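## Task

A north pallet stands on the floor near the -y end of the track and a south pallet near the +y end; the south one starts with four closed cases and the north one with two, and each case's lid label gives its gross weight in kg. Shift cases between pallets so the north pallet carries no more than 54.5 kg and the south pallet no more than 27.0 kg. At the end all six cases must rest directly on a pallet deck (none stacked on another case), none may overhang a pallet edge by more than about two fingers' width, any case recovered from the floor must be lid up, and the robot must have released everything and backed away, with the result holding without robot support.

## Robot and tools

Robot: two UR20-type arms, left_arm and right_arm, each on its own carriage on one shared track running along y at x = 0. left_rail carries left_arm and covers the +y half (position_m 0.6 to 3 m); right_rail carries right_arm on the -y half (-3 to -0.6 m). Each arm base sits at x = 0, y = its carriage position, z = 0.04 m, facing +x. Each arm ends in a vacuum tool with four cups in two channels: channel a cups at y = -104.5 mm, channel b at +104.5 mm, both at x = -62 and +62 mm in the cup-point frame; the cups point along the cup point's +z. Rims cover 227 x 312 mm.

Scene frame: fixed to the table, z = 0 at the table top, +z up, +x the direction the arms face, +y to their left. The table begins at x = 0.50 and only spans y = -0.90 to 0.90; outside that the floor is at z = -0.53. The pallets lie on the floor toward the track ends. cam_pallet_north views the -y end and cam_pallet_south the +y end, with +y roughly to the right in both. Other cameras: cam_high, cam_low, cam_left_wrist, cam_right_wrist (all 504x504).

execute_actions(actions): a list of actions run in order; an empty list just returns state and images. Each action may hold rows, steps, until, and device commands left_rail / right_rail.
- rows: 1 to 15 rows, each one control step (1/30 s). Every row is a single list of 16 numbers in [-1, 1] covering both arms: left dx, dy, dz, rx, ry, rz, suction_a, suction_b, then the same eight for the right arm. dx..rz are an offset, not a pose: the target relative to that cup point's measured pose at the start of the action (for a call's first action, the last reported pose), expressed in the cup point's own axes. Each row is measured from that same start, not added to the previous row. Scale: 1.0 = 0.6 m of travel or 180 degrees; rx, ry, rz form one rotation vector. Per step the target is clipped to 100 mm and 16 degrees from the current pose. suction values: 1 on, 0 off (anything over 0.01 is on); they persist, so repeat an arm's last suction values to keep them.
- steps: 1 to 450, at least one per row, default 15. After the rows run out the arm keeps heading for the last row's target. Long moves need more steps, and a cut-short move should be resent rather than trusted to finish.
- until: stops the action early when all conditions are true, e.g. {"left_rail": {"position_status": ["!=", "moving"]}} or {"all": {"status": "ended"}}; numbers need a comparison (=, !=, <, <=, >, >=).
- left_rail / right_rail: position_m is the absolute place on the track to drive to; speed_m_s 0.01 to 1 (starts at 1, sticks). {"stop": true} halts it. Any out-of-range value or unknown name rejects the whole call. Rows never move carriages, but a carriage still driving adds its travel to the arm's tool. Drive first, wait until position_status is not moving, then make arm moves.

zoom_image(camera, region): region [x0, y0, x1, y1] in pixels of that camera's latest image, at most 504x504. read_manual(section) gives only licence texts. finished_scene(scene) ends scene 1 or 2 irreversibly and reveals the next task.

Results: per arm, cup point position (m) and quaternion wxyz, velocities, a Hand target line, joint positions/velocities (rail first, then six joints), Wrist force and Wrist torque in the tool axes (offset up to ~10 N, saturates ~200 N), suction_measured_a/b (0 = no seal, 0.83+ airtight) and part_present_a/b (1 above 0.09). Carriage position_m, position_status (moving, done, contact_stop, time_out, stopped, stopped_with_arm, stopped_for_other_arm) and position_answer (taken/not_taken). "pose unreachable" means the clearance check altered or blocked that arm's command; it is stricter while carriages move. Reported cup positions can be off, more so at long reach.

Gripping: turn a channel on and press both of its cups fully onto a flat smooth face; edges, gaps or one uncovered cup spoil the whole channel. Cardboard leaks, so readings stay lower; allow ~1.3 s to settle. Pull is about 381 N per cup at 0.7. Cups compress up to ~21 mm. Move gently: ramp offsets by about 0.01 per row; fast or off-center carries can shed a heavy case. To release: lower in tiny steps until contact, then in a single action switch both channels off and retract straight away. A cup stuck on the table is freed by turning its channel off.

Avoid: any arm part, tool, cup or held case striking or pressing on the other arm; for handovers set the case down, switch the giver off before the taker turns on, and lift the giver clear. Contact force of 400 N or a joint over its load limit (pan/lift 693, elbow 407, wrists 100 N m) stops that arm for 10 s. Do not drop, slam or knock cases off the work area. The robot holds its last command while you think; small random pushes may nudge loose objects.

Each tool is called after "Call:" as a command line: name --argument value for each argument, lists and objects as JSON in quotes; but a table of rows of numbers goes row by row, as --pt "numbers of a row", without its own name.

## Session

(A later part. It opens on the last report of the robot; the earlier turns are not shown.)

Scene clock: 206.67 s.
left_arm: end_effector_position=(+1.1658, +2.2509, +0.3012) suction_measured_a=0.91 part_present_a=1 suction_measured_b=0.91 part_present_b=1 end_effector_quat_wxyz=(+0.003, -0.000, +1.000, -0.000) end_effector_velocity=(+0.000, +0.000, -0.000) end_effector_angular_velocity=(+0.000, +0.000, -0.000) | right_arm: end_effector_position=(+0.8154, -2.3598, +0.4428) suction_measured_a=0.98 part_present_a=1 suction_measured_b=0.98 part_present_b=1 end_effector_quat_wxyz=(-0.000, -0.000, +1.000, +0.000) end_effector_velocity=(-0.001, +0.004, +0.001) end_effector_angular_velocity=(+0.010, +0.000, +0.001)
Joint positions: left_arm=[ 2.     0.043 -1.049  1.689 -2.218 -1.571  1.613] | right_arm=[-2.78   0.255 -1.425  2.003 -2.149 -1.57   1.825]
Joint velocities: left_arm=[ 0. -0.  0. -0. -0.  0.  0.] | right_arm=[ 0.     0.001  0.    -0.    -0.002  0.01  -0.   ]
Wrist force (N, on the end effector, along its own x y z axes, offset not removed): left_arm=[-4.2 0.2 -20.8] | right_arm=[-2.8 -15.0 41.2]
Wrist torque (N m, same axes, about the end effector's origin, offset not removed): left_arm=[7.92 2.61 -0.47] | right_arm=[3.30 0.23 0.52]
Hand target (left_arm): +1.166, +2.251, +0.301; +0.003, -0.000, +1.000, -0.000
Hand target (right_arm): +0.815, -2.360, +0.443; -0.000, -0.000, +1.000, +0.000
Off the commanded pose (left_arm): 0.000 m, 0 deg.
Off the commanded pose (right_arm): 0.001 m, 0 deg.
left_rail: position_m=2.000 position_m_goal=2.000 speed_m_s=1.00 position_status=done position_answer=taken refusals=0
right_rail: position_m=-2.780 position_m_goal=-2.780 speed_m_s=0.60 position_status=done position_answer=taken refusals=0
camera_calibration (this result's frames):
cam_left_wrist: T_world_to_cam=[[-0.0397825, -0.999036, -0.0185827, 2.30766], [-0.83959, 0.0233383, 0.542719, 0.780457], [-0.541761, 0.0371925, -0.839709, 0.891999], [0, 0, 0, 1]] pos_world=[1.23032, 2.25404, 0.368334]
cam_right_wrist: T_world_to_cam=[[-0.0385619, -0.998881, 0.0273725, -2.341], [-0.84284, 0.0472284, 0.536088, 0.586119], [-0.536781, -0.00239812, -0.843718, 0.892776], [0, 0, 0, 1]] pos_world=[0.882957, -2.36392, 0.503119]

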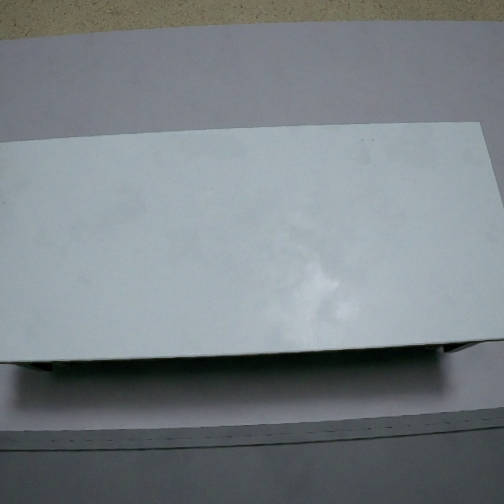

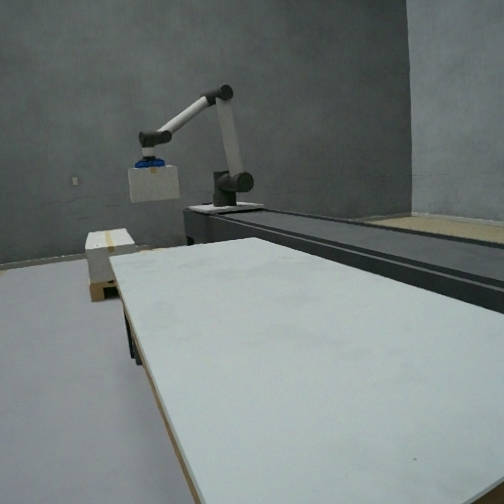

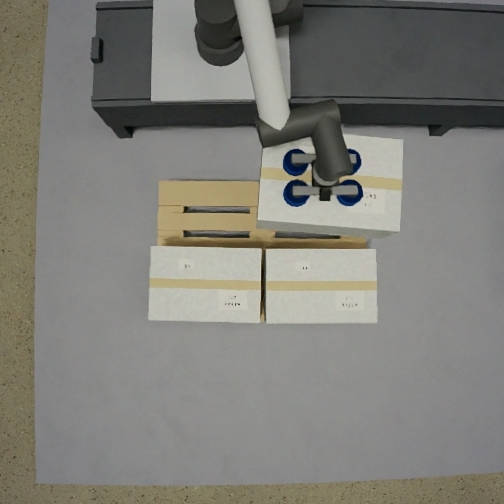

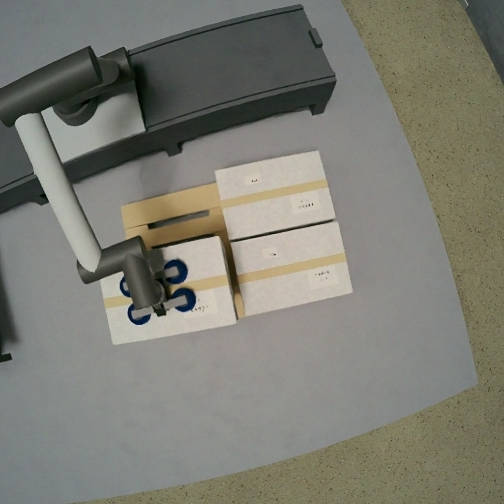

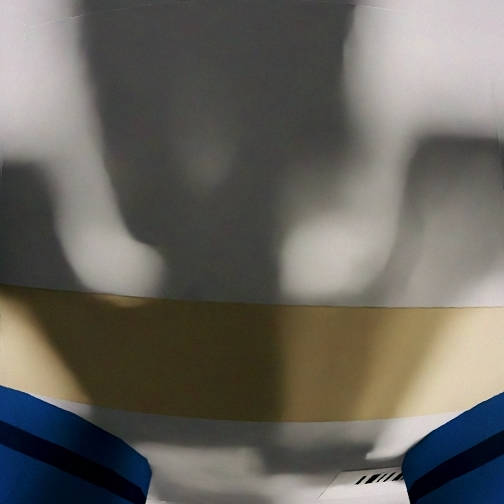

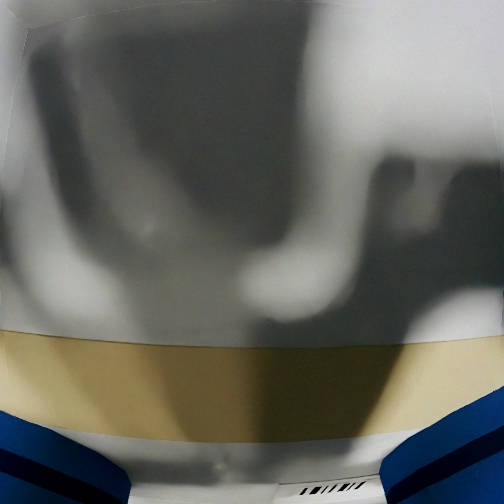

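Call:
execute_actions --actions '[{"rows":[[0,0,-0.1,0,0,0,1,1,0,0,0.1,0,0,0,1,1],[0,0,-0.25,0,0,0,1,1,0,0,0.25,0,0,0,1,1],[0,0,-0.25,0,0,0,1,1,0,0,0.45,0,0,0,1,1],[0,0,-0.25,0,0,0,1,1,0,0,0.65,0,0,0,1,1],[0,0,-0.25,0,0,0,1,1,0,0,0.88,0,0,0,1,1]],"steps":60}]'

Scene clock: 215.40 s.
left_arm: end_effector_position=(+1.1650, +2.2509, +0.4512) suction_measured_a=0.91 part_present_a=1 suction_measured_b=0.91 part_present_b=1 end_effector_quat_wxyz=(+0.003, -0.000, +1.000, -0.000) end_effector_velocity=(+0.000, -0.000, +0.000) end_effector_angular_velocity=(+0.000, -0.000, -0.000) | right_arm: end_effector_position=(+0.8155, -2.3598, -0.0856) suction_measured_a=0.98 part_present_a=1 suction_measured_b=0.98 part_present_b=1 end_effector_quat_wxyz=(-0.000, -0.000, +1.000, +0.000) end_effector_velocity=(+0.000, +0.000, -0.001) end_effector_angular_velocity=(-0.000, +0.000, +0.000)
Joint positions: left_arm=[ 2.     0.043 -1.141  1.598 -2.035 -1.571  1.613] | right_arm=[-2.78   0.255 -0.834  2.188 -2.925 -1.57   1.825]
Joint velocities: left_arm=[ 0. -0. -0. -0.  0. -0.  0.] | right_arm=[ 0.     0.     0.001 -0.    -0.001  0.     0.   ]
Wrist force (N, on the end effector, along its own x y z axes, offset not removed): left_arm=[2.3 -1.1 -17.2] | right_arm=[0.6 -0.1 39.5]
Wrist torque (N m, same axes, about the end effector's origin, offset not removed): left_arm=[7.57 2.18 -0.47] | right_arm=[1.30 0.25 0.25]
Hand target (left_arm): +1.165, +2.251, +0.451; +0.003, -0.000, +1.000, -0.000
Hand target (right_arm): +0.815, -2.360, -0.086; -0.000, -0.000, +1.000, +0.000
Off the commanded pose (left_arm): 0.000 m, 0 deg.
Off the commanded pose (right_arm): 0.001 m, 0 deg.
left_rail: position_m=2.000 position_m_goal=2.000 speed_m_s=1.00 position_status=done position_answer=taken refusals=0
right_rail: position_m=-2.780 position_m_goal=-2.780 speed_m_s=0.60 position_status=done position_answer=taken refusals=0
camera_calibration (this result's frames):
cam_left_wrist: T_world_to_cam=[[-0.0397994, -0.999035, -0.0185825, 2.31039], [-0.839589, 0.0233526, 0.54272, 0.698345], [-0.541762, 0.0372016, -0.839708, 1.01747], [0, 0, 0, 1]] pos_world=[1.2295, 2.254, 0.518301]
cam_right_wrist: T_world_to_cam=[[-0.0385635, -0.998882, 0.0273532, -2.32653], [-0.842875, 0.0472192, 0.536033, 0.869455], [-0.536725, -0.00238405, -0.843754, 0.446994], [0, 0, 0, 1]] pos_world=[0.883036, -2.36392, -0.025266]

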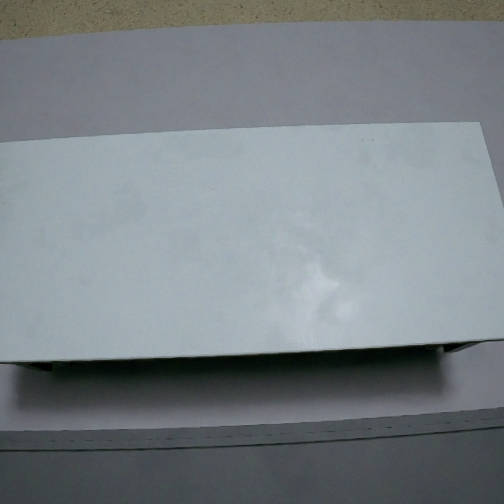

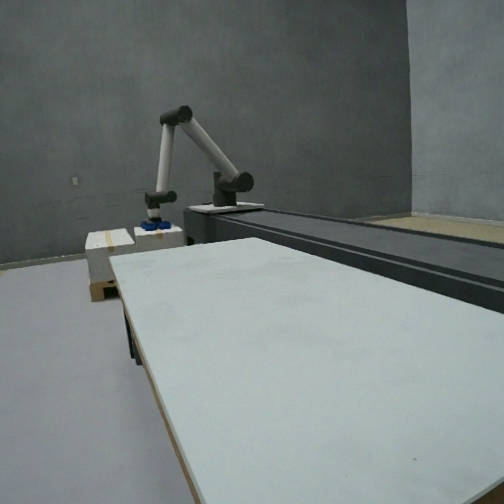

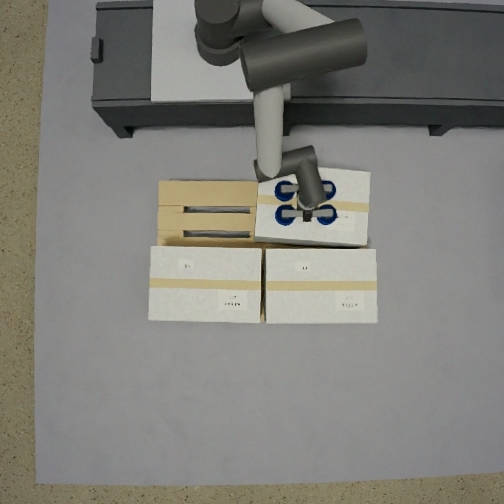

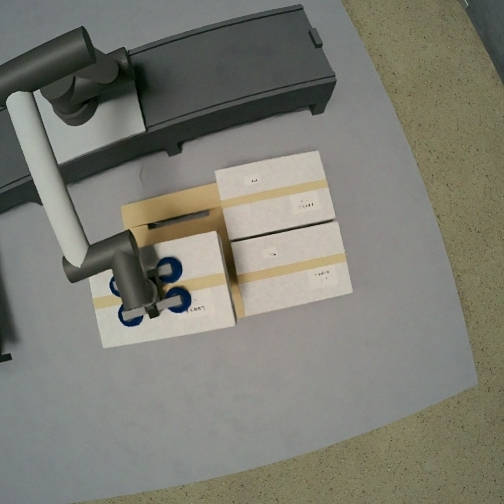

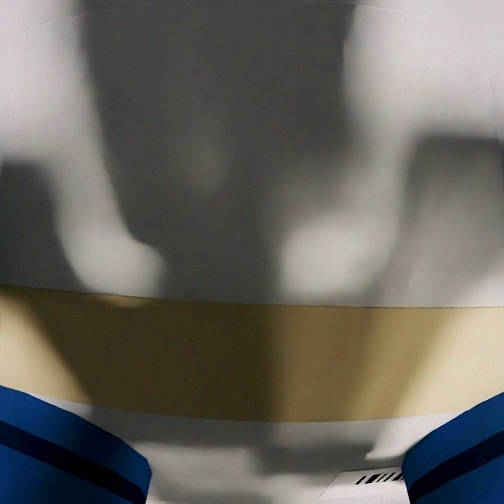

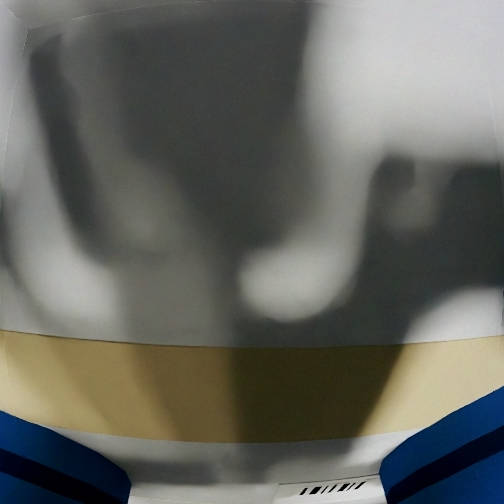

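Call:
zoom_image --camera "cam_pallet_north" --region '[130, 150, 400, 340]'

Region (130, 150, 400, 340) of cam_pallet_north's 504x504 image, scaled by 1.867, with more detail than that image has; it fills the top 355 rows of this view, and the rest is white.

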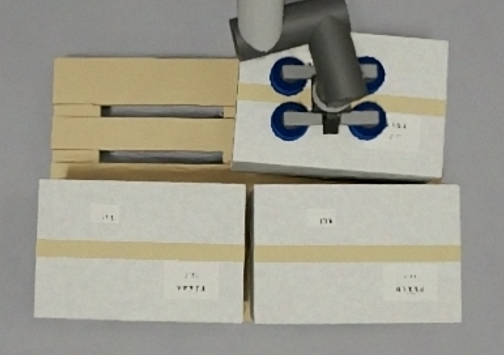

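Call:
execute_actions --actions '[{"rows":[[0,0,0,0,0,0,1,1,0,0.05,0.04,0,0,0,1,1]],"steps":30}]'

Scene clock: 224.07 s.
left_arm: end_effector_position=(+1.1650, +2.2508, +0.4512) suction_measured_a=0.91 part_present_a=1 suction_measured_b=0.91 part_present_b=1 end_effector_quat_wxyz=(+0.003, -0.000, +1.000, -0.000) end_effector_velocity=(-0.000, -0.000, +0.000) end_effector_angular_velocity=(-0.000, -0.000, -0.000) | right_arm: end_effector_position=(+0.8154, -2.3297, -0.1096) suction_measured_a=0.98 part_present_a=1 suction_measured_b=0.98 part_present_b=1 end_effector_quat_wxyz=(-0.000, -0.000, +1.000, +0.000) end_effector_velocity=(+0.000, +0.000, -0.000) end_effector_angular_velocity=(-0.000, +0.000, +0.000)
Joint positions: left_arm=[ 2.     0.043 -1.141  1.598 -2.035 -1.571  1.613] | right_arm=[-2.78   0.287 -0.796  2.163 -2.938 -1.57   1.857]
Joint velocities: left_arm=[ 0. -0. -0.  0. -0. -0.  0.] | right_arm=[ 0.  0.  0. -0. -0. -0.  0.]
Wrist force (N, on the end effector, along its own x y z axes, offset not removed): left_arm=[-2.4 -6.8 -19.8] | right_arm=[0.5 -1.8 34.5]
Wrist torque (N m, same axes, about the end effector's origin, offset not removed): left_arm=[7.00 2.87 -0.41] | right_arm=[1.08 0.50 0.06]
Hand target (left_arm): +1.165, +2.251, +0.451; +0.003, -0.000, +1.000, -0.000
Hand target (right_arm): +0.815, -2.330, -0.110; -0.000, -0.000, +1.000, +0.000
Off the commanded pose (left_arm): 0.000 m, 0 deg.
Off the commanded pose (right_arm): 0.000 m, 0 deg.
left_rail: position_m=2.000 position_m_goal=2.000 speed_m_s=1.00 position_status=done position_answer=taken refusals=0
right_rail: position_m=-2.780 position_m_goal=-2.780 speed_m_s=0.60 position_status=done position_answer=taken refusals=0
camera_calibration (this result's frames):
cam_left_wrist: T_world_to_cam=[[-0.0397827, -0.999036, -0.0185824, 2.31034], [-0.83959, 0.0233387, 0.542719, 0.698383], [-0.541762, 0.0371925, -0.839709, 1.01749], [0, 0, 0, 1]] pos_world=[1.22951, 2.25397, 0.518304]
cam_right_wrist: T_world_to_cam=[[-0.0385686, -0.998881, 0.0273629, -2.29581], [-0.842867, 0.0472288, 0.536046, 0.88089], [-0.536738, -0.00238878, -0.843745, 0.426809], [0, 0, 0, 1]] pos_world=[0.883011, -2.33383, -0.0492592]

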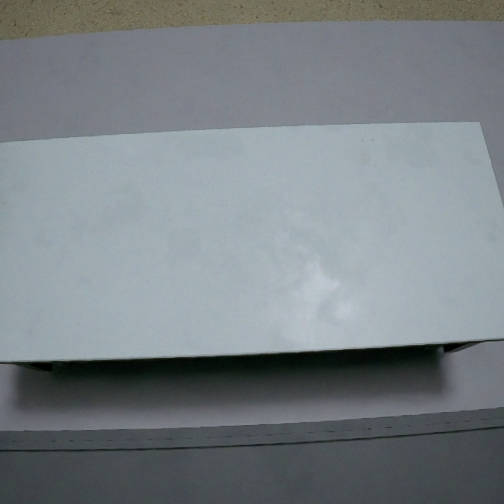

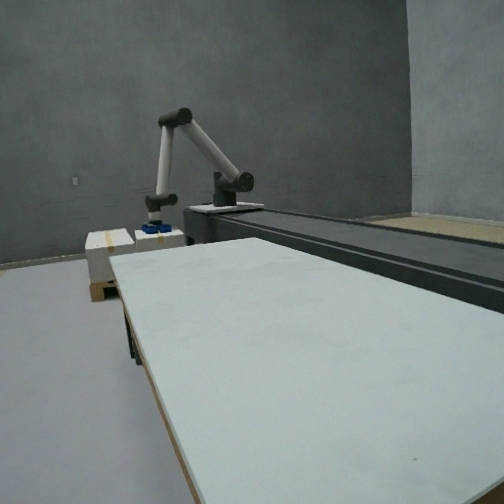

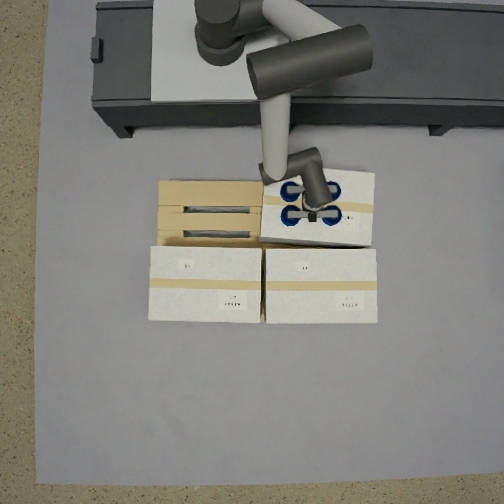

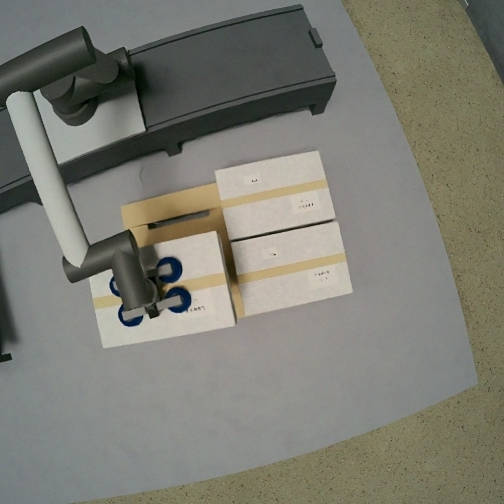

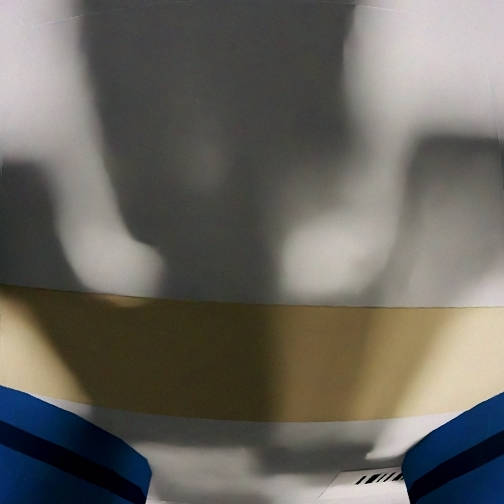

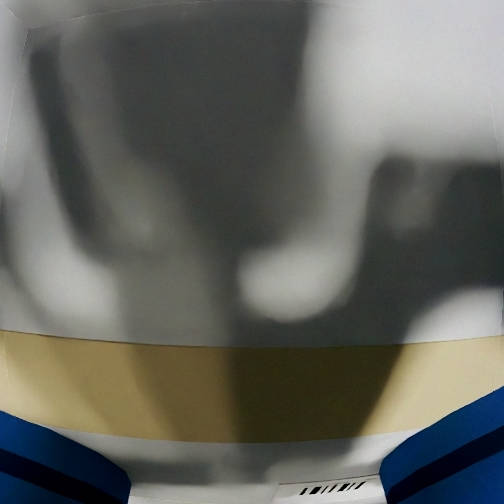

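Call:
execute_actions --actions '[{"rows":[[0,0,0,0,0,0,1,1,0,0,0.035,0,0,0,1,1]],"steps":30}]'

Scene clock: 227.07 s.
left_arm: end_effector_position=(+1.1650, +2.2508, +0.4512) suction_measured_a=0.91 part_present_a=1 suction_measured_b=0.91 part_present_b=1 end_effector_quat_wxyz=(+0.003, -0.000, +1.000, -0.000) end_effector_velocity=(+0.000, +0.000, -0.000) end_effector_angular_velocity=(+0.000, -0.000, +0.000) | right_arm: end_effector_position=(+0.8154, -2.3297, -0.1306) suction_measured_a=0.98 part_present_a=1 suction_measured_b=0.98 part_present_b=1 end_effector_quat_wxyz=(-0.000, -0.000, +1.000, +0.000) end_effector_velocity=(+0.000, -0.000, -0.000) end_effector_angular_velocity=(-0.000, +0.000, -0.000)
Joint positions: left_arm=[ 2.     0.043 -1.141  1.598 -2.035 -1.571  1.613] | right_arm=[-2.78   0.287 -0.767  2.159 -2.963 -1.57   1.857]
Joint velocities: left_arm=[ 0. -0.  0. -0. -0.  0. -0.] | right_arm=[ 0. -0.  0. -0. -0. -0.  0.]
Wrist force (N, on the end effector, along its own x y z axes, offset not removed): left_arm=[-0.9 -5.7 -15.1] | right_arm=[-0.5 3.9 37.1]
Wrist torque (N m, same axes, about the end effector's origin, offset not removed): left_arm=[6.97 2.53 -0.36] | right_arm=[1.73 0.68 0.25]
Hand target (left_arm): +1.165, +2.251, +0.451; +0.003, -0.000, +1.000, -0.000
Hand target (right_arm): +0.815, -2.330, -0.131; -0.000, -0.000, +1.000, +0.000
Off the commanded pose (left_arm): 0.000 m, 0 deg.
Off the commanded pose (right_arm): 0.000 m, 0 deg.
left_rail: position_m=2.000 position_m_goal=2.000 speed_m_s=1.00 position_status=done position_answer=taken refusals=0
right_rail: position_m=-2.780 position_m_goal=-2.780 speed_m_s=0.60 position_status=done position_answer=taken refusals=0
camera_calibration (this result's frames):
cam_left_wrist: T_world_to_cam=[[-0.0398239, -0.999034, -0.0185827, 2.31039], [-0.839589, 0.0233731, 0.542719, 0.698305], [-0.54176, 0.037215, -0.839709, 1.01744], [0, 0, 0, 1]] pos_world=[1.22951, 2.25397, 0.518304]
cam_right_wrist: T_world_to_cam=[[-0.0385652, -0.998881, 0.0273599, -2.29522], [-0.842872, 0.0472243, 0.536037, 0.892124], [-0.53673, -0.00238852, -0.843751, 0.409079], [0, 0, 0, 1]] pos_world=[0.882996, -2.33381, -0.070254]

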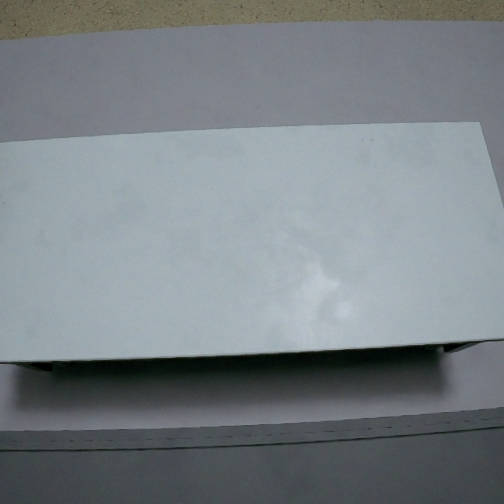

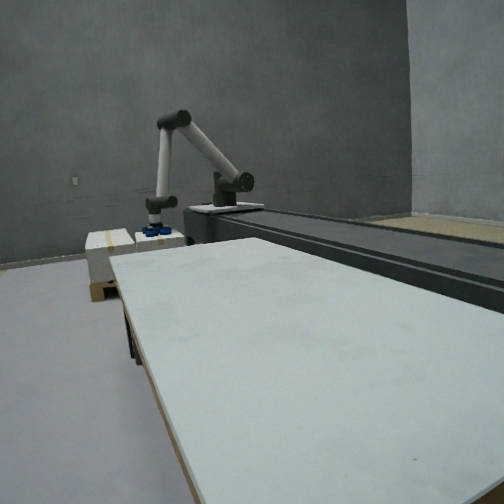

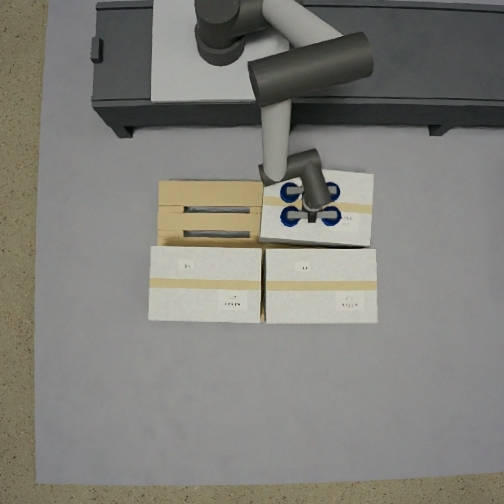

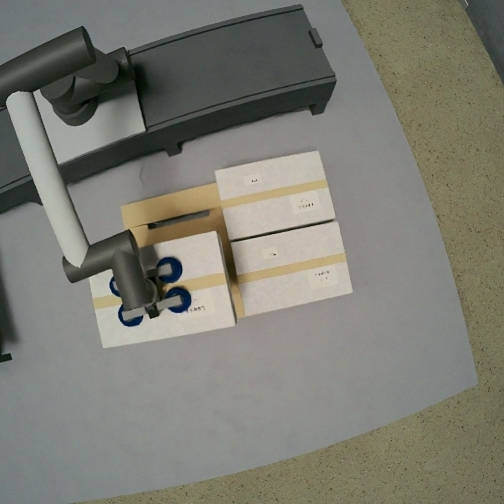

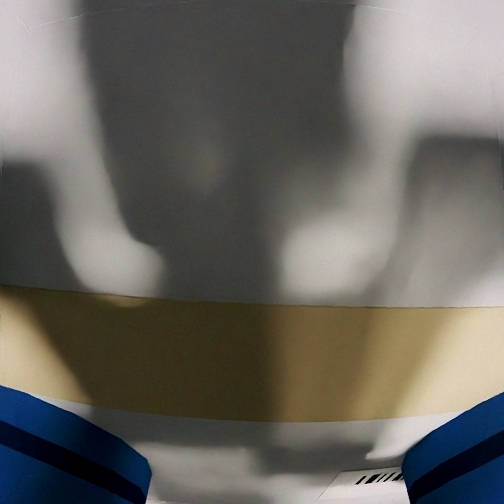

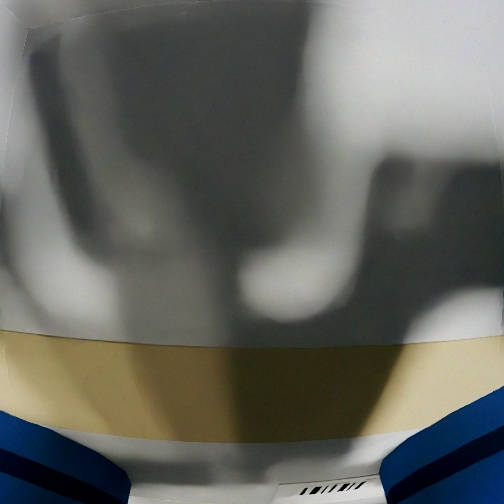

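Call:
execute_actions --actions '[{"rows":[[0,0,0,0,0,0,1,1,0,0,0.025,0,0,0,1,1]],"steps":30}]'

Scene clock: 242.20 s.
left_arm: end_effector_position=(+1.1650, +2.2508, +0.4512) suction_measured_a=0.91 part_present_a=1 suction_measured_b=0.91 part_present_b=1 end_effector_quat_wxyz=(+0.003, -0.000, +1.000, -0.000) end_effector_velocity=(-0.000, +0.000, +0.000) end_effector_angular_velocity=(+0.000, -0.000, +0.000) | right_arm: end_effector_position=(+0.8155, -2.3296, -0.1433) suction_measured_a=0.98 part_present_a=1 suction_measured_b=0.98 part_present_b=1 end_effector_quat_wxyz=(+0.001, -0.000, +1.000, +0.001) end_effector_velocity=(-0.000, +0.000, -0.000) end_effector_angular_velocity=(-0.000, +0.000, +0.000)
Joint positions: left_arm=[ 2.     0.043 -1.141  1.598 -2.035 -1.571  1.613] | right_arm=[-2.78   0.287 -0.75   2.157 -2.98  -1.57   1.857]
Joint velocities: left_arm=[ 0.  0. -0.  0.  0.  0.  0.] | right_arm=[ 0.  0.  0. -0. -0. -0. -0.]
Wrist force (N, on the end effector, along its own x y z axes, offset not removed): left_arm=[-5.3 -3.0 -16.1] | right_arm=[30.2 6.5 -45.5]
Wrist torque (N m, same axes, about the end effector's origin, offset not removed): left_arm=[7.35 3.14 -0.33] | right_arm=[1.10 -1.33 0.51]
Hand target (left_arm): +1.165, +2.251, +0.451; +0.003, -0.000, +1.000, -0.000
Hand target (right_arm): +0.815, -2.330, -0.143; +0.001, -0.000, +1.000, +0.001
Off the commanded pose (left_arm): 0.000 m, 0 deg.
Off the commanded pose (right_arm): 0.002 m, 0 deg.
FORCE FAULT: contact force on the right arm reached its limit, and that arm stopped for 10 seconds. The contact can be on any part of that arm, not only on its tool. That arm's remaining commands of this call were not run. That arm holds still and accepts commands again. Move the arm away from the contact; if what it grips holds it there, let go first. Pushing or pulling that hard again can fault the arm again.
left_rail: position_m=2.000 position_m_goal=2.000 speed_m_s=1.00 position_status=done position_answer=taken refusals=0
right_rail: position_m=-2.780 position_m_goal=-2.780 speed_m_s=0.60 position_status=done position_answer=taken refusals=0
camera_calibration (this result's frames):
cam_left_wrist: T_world_to_cam=[[-0.0398239, -0.999034, -0.0185826, 2.31038], [-0.839589, 0.0233731, 0.542719, 0.698304], [-0.54176, 0.0372149, -0.839709, 1.01744], [0, 0, 0, 1]] pos_world=[1.22951, 2.25397, 0.518304]
cam_right_wrist: T_world_to_cam=[[-0.0385229, -0.998901, 0.0267113, -2.29497], [-0.843787, 0.0468373, 0.53463, 0.898656], [-0.535293, -0.00194318, -0.844664, 0.398121], [0, 0, 0, 1]] pos_world=[0.882977, -2.33377, -0.0828681]

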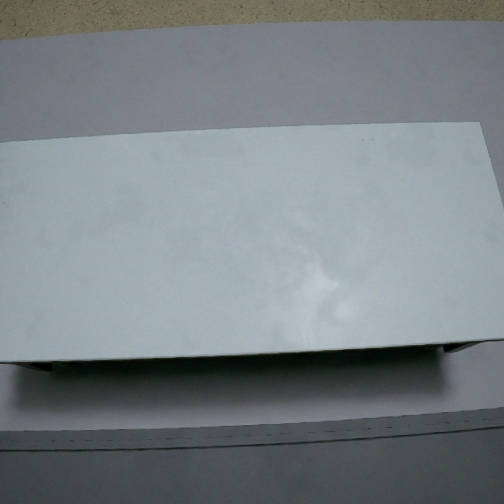

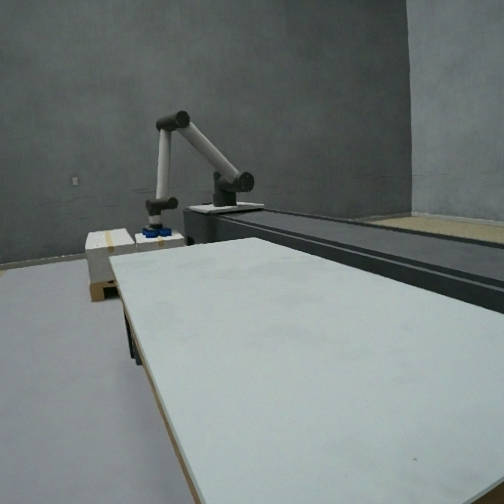

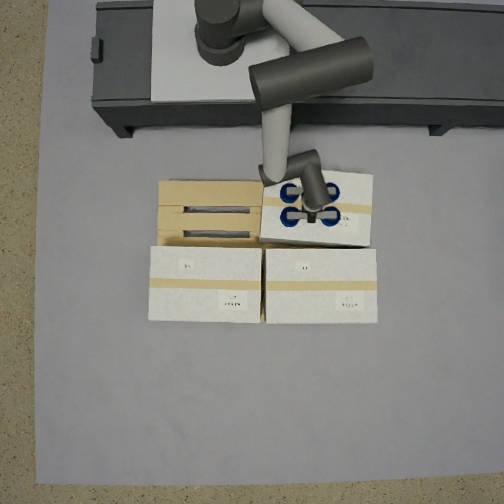

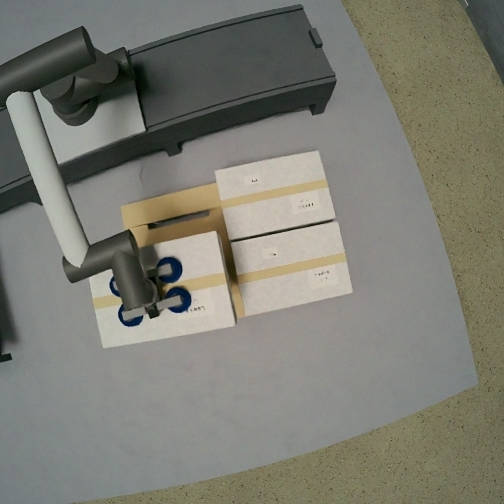

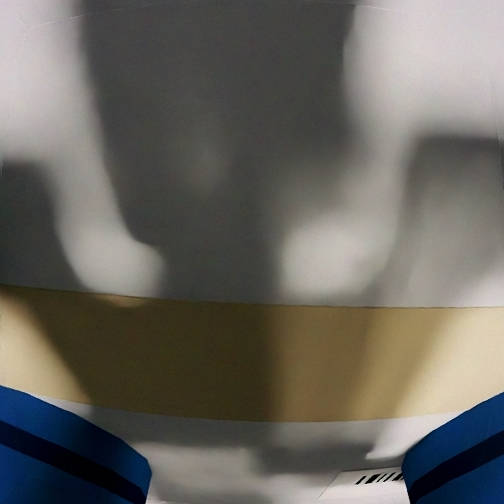

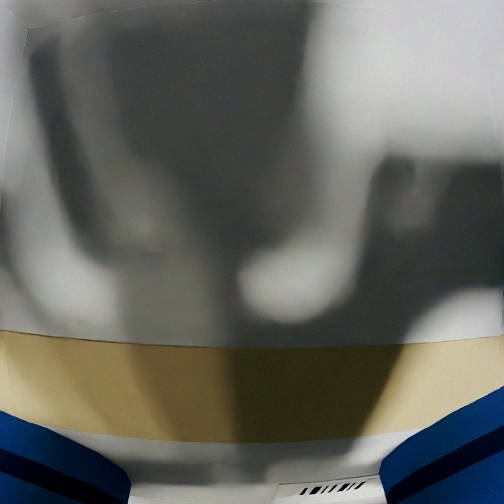

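Call:
execute_actions --actions '[{"rows":[[0.15,0,0,0,0,0,1,1,0,0,-0.1,0,0,0,0,0],[0.3,0,0,0,0,0,1,1,0,0,-0.4,0,0,0,0,0],[0.45,0,0,0,0,0,1,1,0,0,-0.7,0,0,0,0,0],[0.59,0,0,0,0,0,1,1,0,0,-0.95,0,0,0,0,0]],"steps":60},{"left_rail":{"position_m":0.6,"speed_m_s":0.6},"steps":150,"until":{"left_rail":{"position_status":["!=","moving"]}}},{"rows":[[0,-0.2,0,0,0,0,1,1,0,0,0,0,0,0,0,0],[0,-0.4,0,0,0,0,1,1,0,0,0,0,0,0,0,0],[0,-0.6,0,0,0,0,1,1,0,0,0,0,0,0,0,0],[0,-0.8,0,0,0,0,1,1,0,0,0,0,0,0,0,0]],"steps":60}]'

Scene clock: 258.33 s.
left_arm: end_effector_position=(+0.8114, +0.3704, +0.4490) suction_measured_a=0.91 part_present_a=1 suction_measured_b=0.91 part_present_b=1 end_effector_quat_wxyz=(+0.003, -0.000, +1.000, -0.001) end_effector_velocity=(+0.000, -0.000, -0.000) end_effector_angular_velocity=(+0.000, +0.000, -0.000) | right_arm: end_effector_position=(+0.8144, -2.3300, +0.4273) suction_measured_a=0.01 part_present_a=0 suction_measured_b=0.01 part_present_b=0 end_effector_quat_wxyz=(+0.001, -0.000, +1.000, +0.001) end_effector_velocity=(+0.000, -0.000, -0.000) end_effector_angular_velocity=(-0.000, -0.000, -0.000)
Joint positions: left_arm=[ 0.6   -0.517 -1.514  2.096 -2.159 -1.569  1.053] | right_arm=[-2.78   0.287 -1.4    1.998 -2.171 -1.57   1.857]
Joint velocities: left_arm=[ 0. -0.  0. -0.  0.  0. -0.] | right_arm=[ 0.  0.  0. -0. -0. -0.  0.]
Wrist force (N, on the end effector, along its own x y z axes, offset not removed): left_arm=[-6.1 -4.9 -20.1] | right_arm=[2.7 7.1 -3.3]
Wrist torque (N m, same axes, about the end effector's origin, offset not removed): left_arm=[7.28 3.23 -0.53] | right_arm=[1.53 0.12 0.20]
Hand target (left_arm): +0.811, +0.370, +0.449; +0.003, -0.000, +1.000, -0.001
Hand target (right_arm): +0.814, -2.330, +0.427; +0.001, -0.000, +1.000, +0.001
Off the commanded pose (left_arm): 0.000 m, 0 deg.
Off the commanded pose (right_arm): 0.000 m, 0 deg.
left_rail: position_m=0.600 position_m_goal=0.600 speed_m_s=0.60 position_status=done position_answer=taken refusals=0
right_rail: position_m=-2.780 position_m_goal=-2.780 speed_m_s=0.60 position_status=done position_answer=taken refusals=0
camera_calibration (this result's frames):
cam_left_wrist: T_world_to_cam=[[-0.0399014, -0.999048, -0.0176551, 0.417334], [-0.839193, 0.0239156, 0.543308, 0.445793], [-0.542368, 0.0364948, -0.839348, 0.894585], [0, 0, 0, 1]] pos_world=[0.875953, 0.373628, 0.516033]
cam_right_wrist: T_world_to_cam=[[-0.0385228, -0.998901, 0.0267115, -2.31058], [-0.843787, 0.0468373, 0.53463, 0.592721], [-0.535293, -0.00194338, -0.844664, 0.879493], [0, 0, 0, 1]] pos_world=[0.881907, -2.33409, 0.487709]

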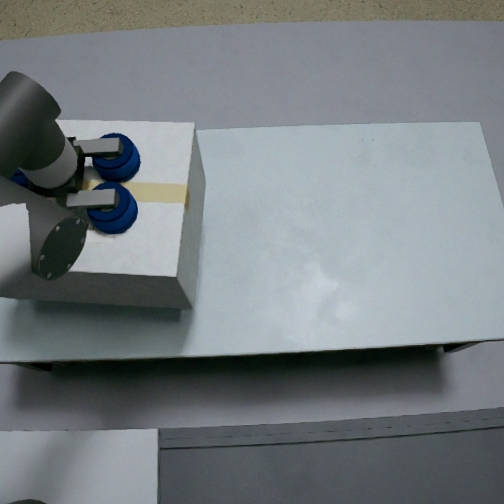

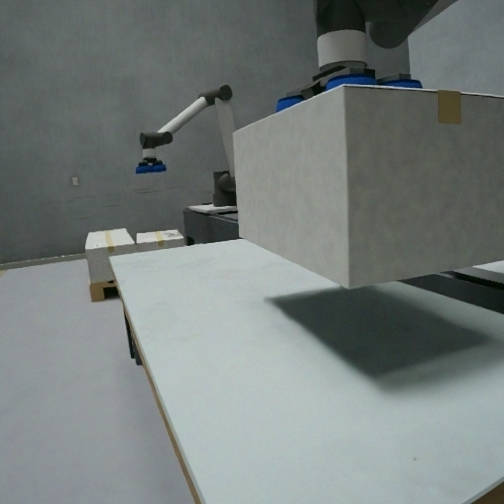

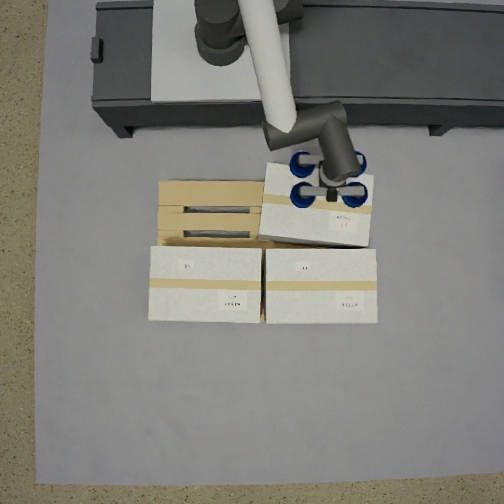

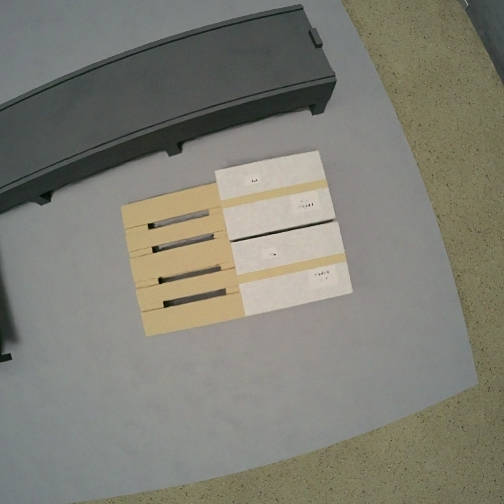

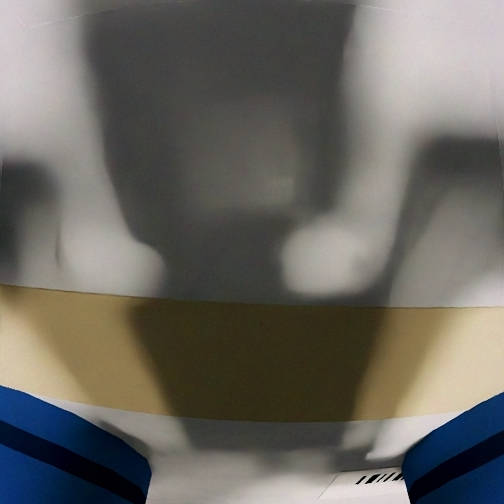

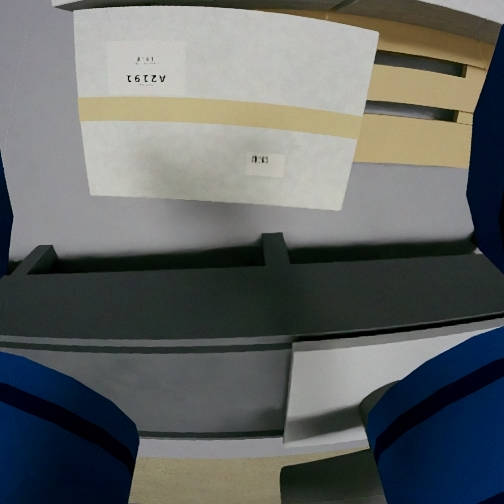

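Call:
execute_actions --actions '[{"rows":[[0,0,0.1,0,0,0,1,1,0,0,0,0,0,0,0,0],[0,0,0.2,0,0,0,1,1,0,0,0,0,0,0,0,0],[0,0,0.3,0,0,0,1,1,0,0,0,0,0,0,0,0]],"steps":40}]'

Scene clock: 264.07 s.
left_arm: end_effector_position=(+0.8123, +0.3705, +0.2691) suction_measured_a=0.91 part_present_a=1 suction_measured_b=0.91 part_present_b=1 end_effector_quat_wxyz=(+0.003, -0.000, +1.000, -0.001) end_effector_velocity=(+0.000, +0.000, -0.000) end_effector_angular_velocity=(+0.000, +0.000, +0.000) | right_arm: end_effector_position=(+0.8144, -2.3300, +0.4273) suction_measured_a=0.01 part_present_a=0 suction_measured_b=0.01 part_present_b=0 end_effector_quat_wxyz=(+0.001, -0.000, +1.000, +0.001) end_effector_velocity=(-0.000, +0.000, +0.000) end_effector_angular_velocity=(+0.000, -0.000, +0.000)
Joint positions: left_arm=[ 0.6   -0.517 -1.346  2.222 -2.454 -1.569  1.053] | right_arm=[-2.78   0.287 -1.4    1.998 -2.171 -1.57   1.857]
Joint velocities: left_arm=[ 0.     0.     0.     0.    -0.001  0.     0.   ] | right_arm=[ 0.  0. -0.  0. -0. -0. -0.]
Wrist force (N, on the end effector, along its own x y z axes, offset not removed): left_arm=[-6.7 -4.8 -18.8] | right_arm=[0.2 -1.5 0.9]
Wrist torque (N m, same axes, about the end effector's origin, offset not removed): left_arm=[7.12 3.19 -0.28] | right_arm=[0.30 0.42 0.23]
Hand target (left_arm): +0.812, +0.370, +0.269; +0.003, -0.000, +1.000, -0.001
Hand target (right_arm): +0.814, -2.330, +0.427; +0.001, -0.000, +1.000, +0.001
Off the commanded pose (left_arm): 0.000 m, 0 deg.
Off the commanded pose (right_arm): 0.000 m, 0 deg.
left_rail: position_m=0.600 position_m_goal=0.600 speed_m_s=0.60 position_status=done position_answer=taken refusals=0
right_rail: position_m=-2.780 position_m_goal=-2.780 speed_m_s=0.60 position_status=done position_answer=taken refusals=0
camera_calibration (this result's frames):
cam_left_wrist: T_world_to_cam=[[-0.0399054, -0.999048, -0.0176365, 0.414244], [-0.839208, 0.0239301, 0.543284, 0.544334], [-0.542344, 0.0364807, -0.839364, 0.744118], [0, 0, 0, 1]] pos_world=[0.876909, 0.373678, 0.336164]
cam_right_wrist: T_world_to_cam=[[-0.038523, -0.998901, 0.0267116, -2.31058], [-0.843787, 0.0468375, 0.53463, 0.592721], [-0.535293, -0.00194337, -0.844664, 0.879493], [0, 0, 0, 1]] pos_world=[0.881907, -2.33409, 0.487709]

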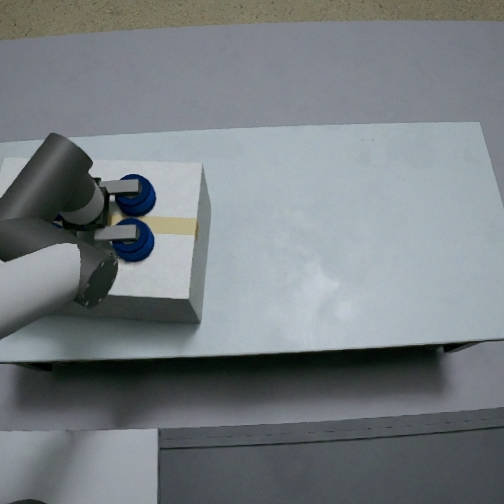

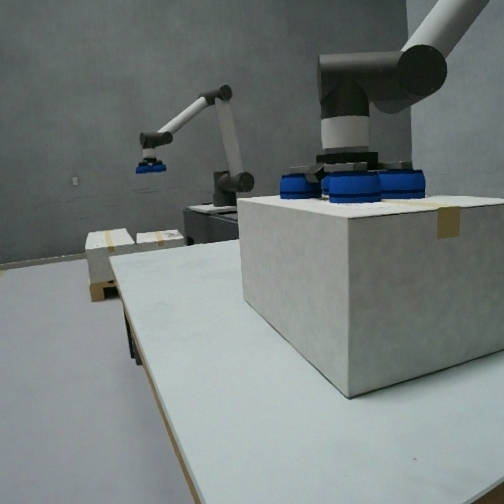

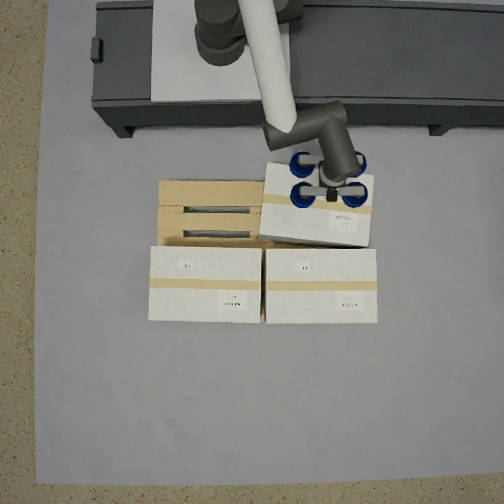

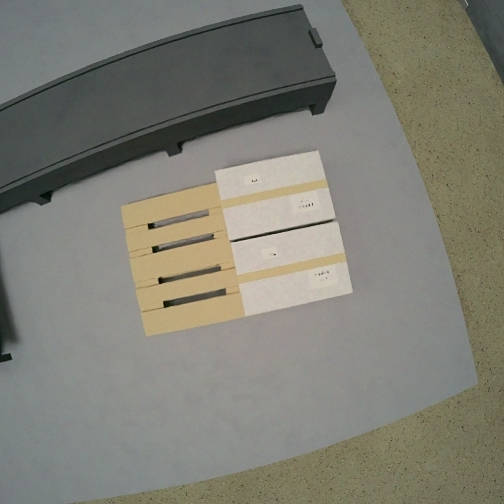

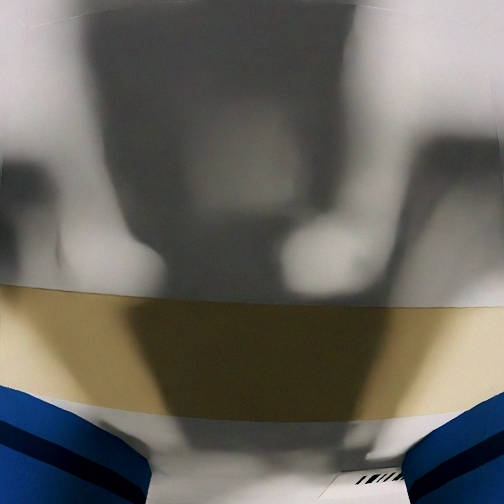

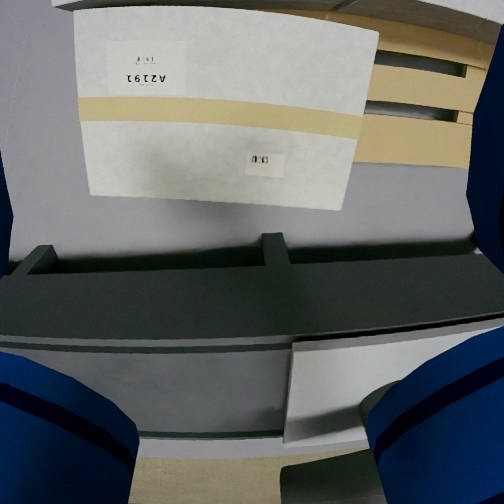

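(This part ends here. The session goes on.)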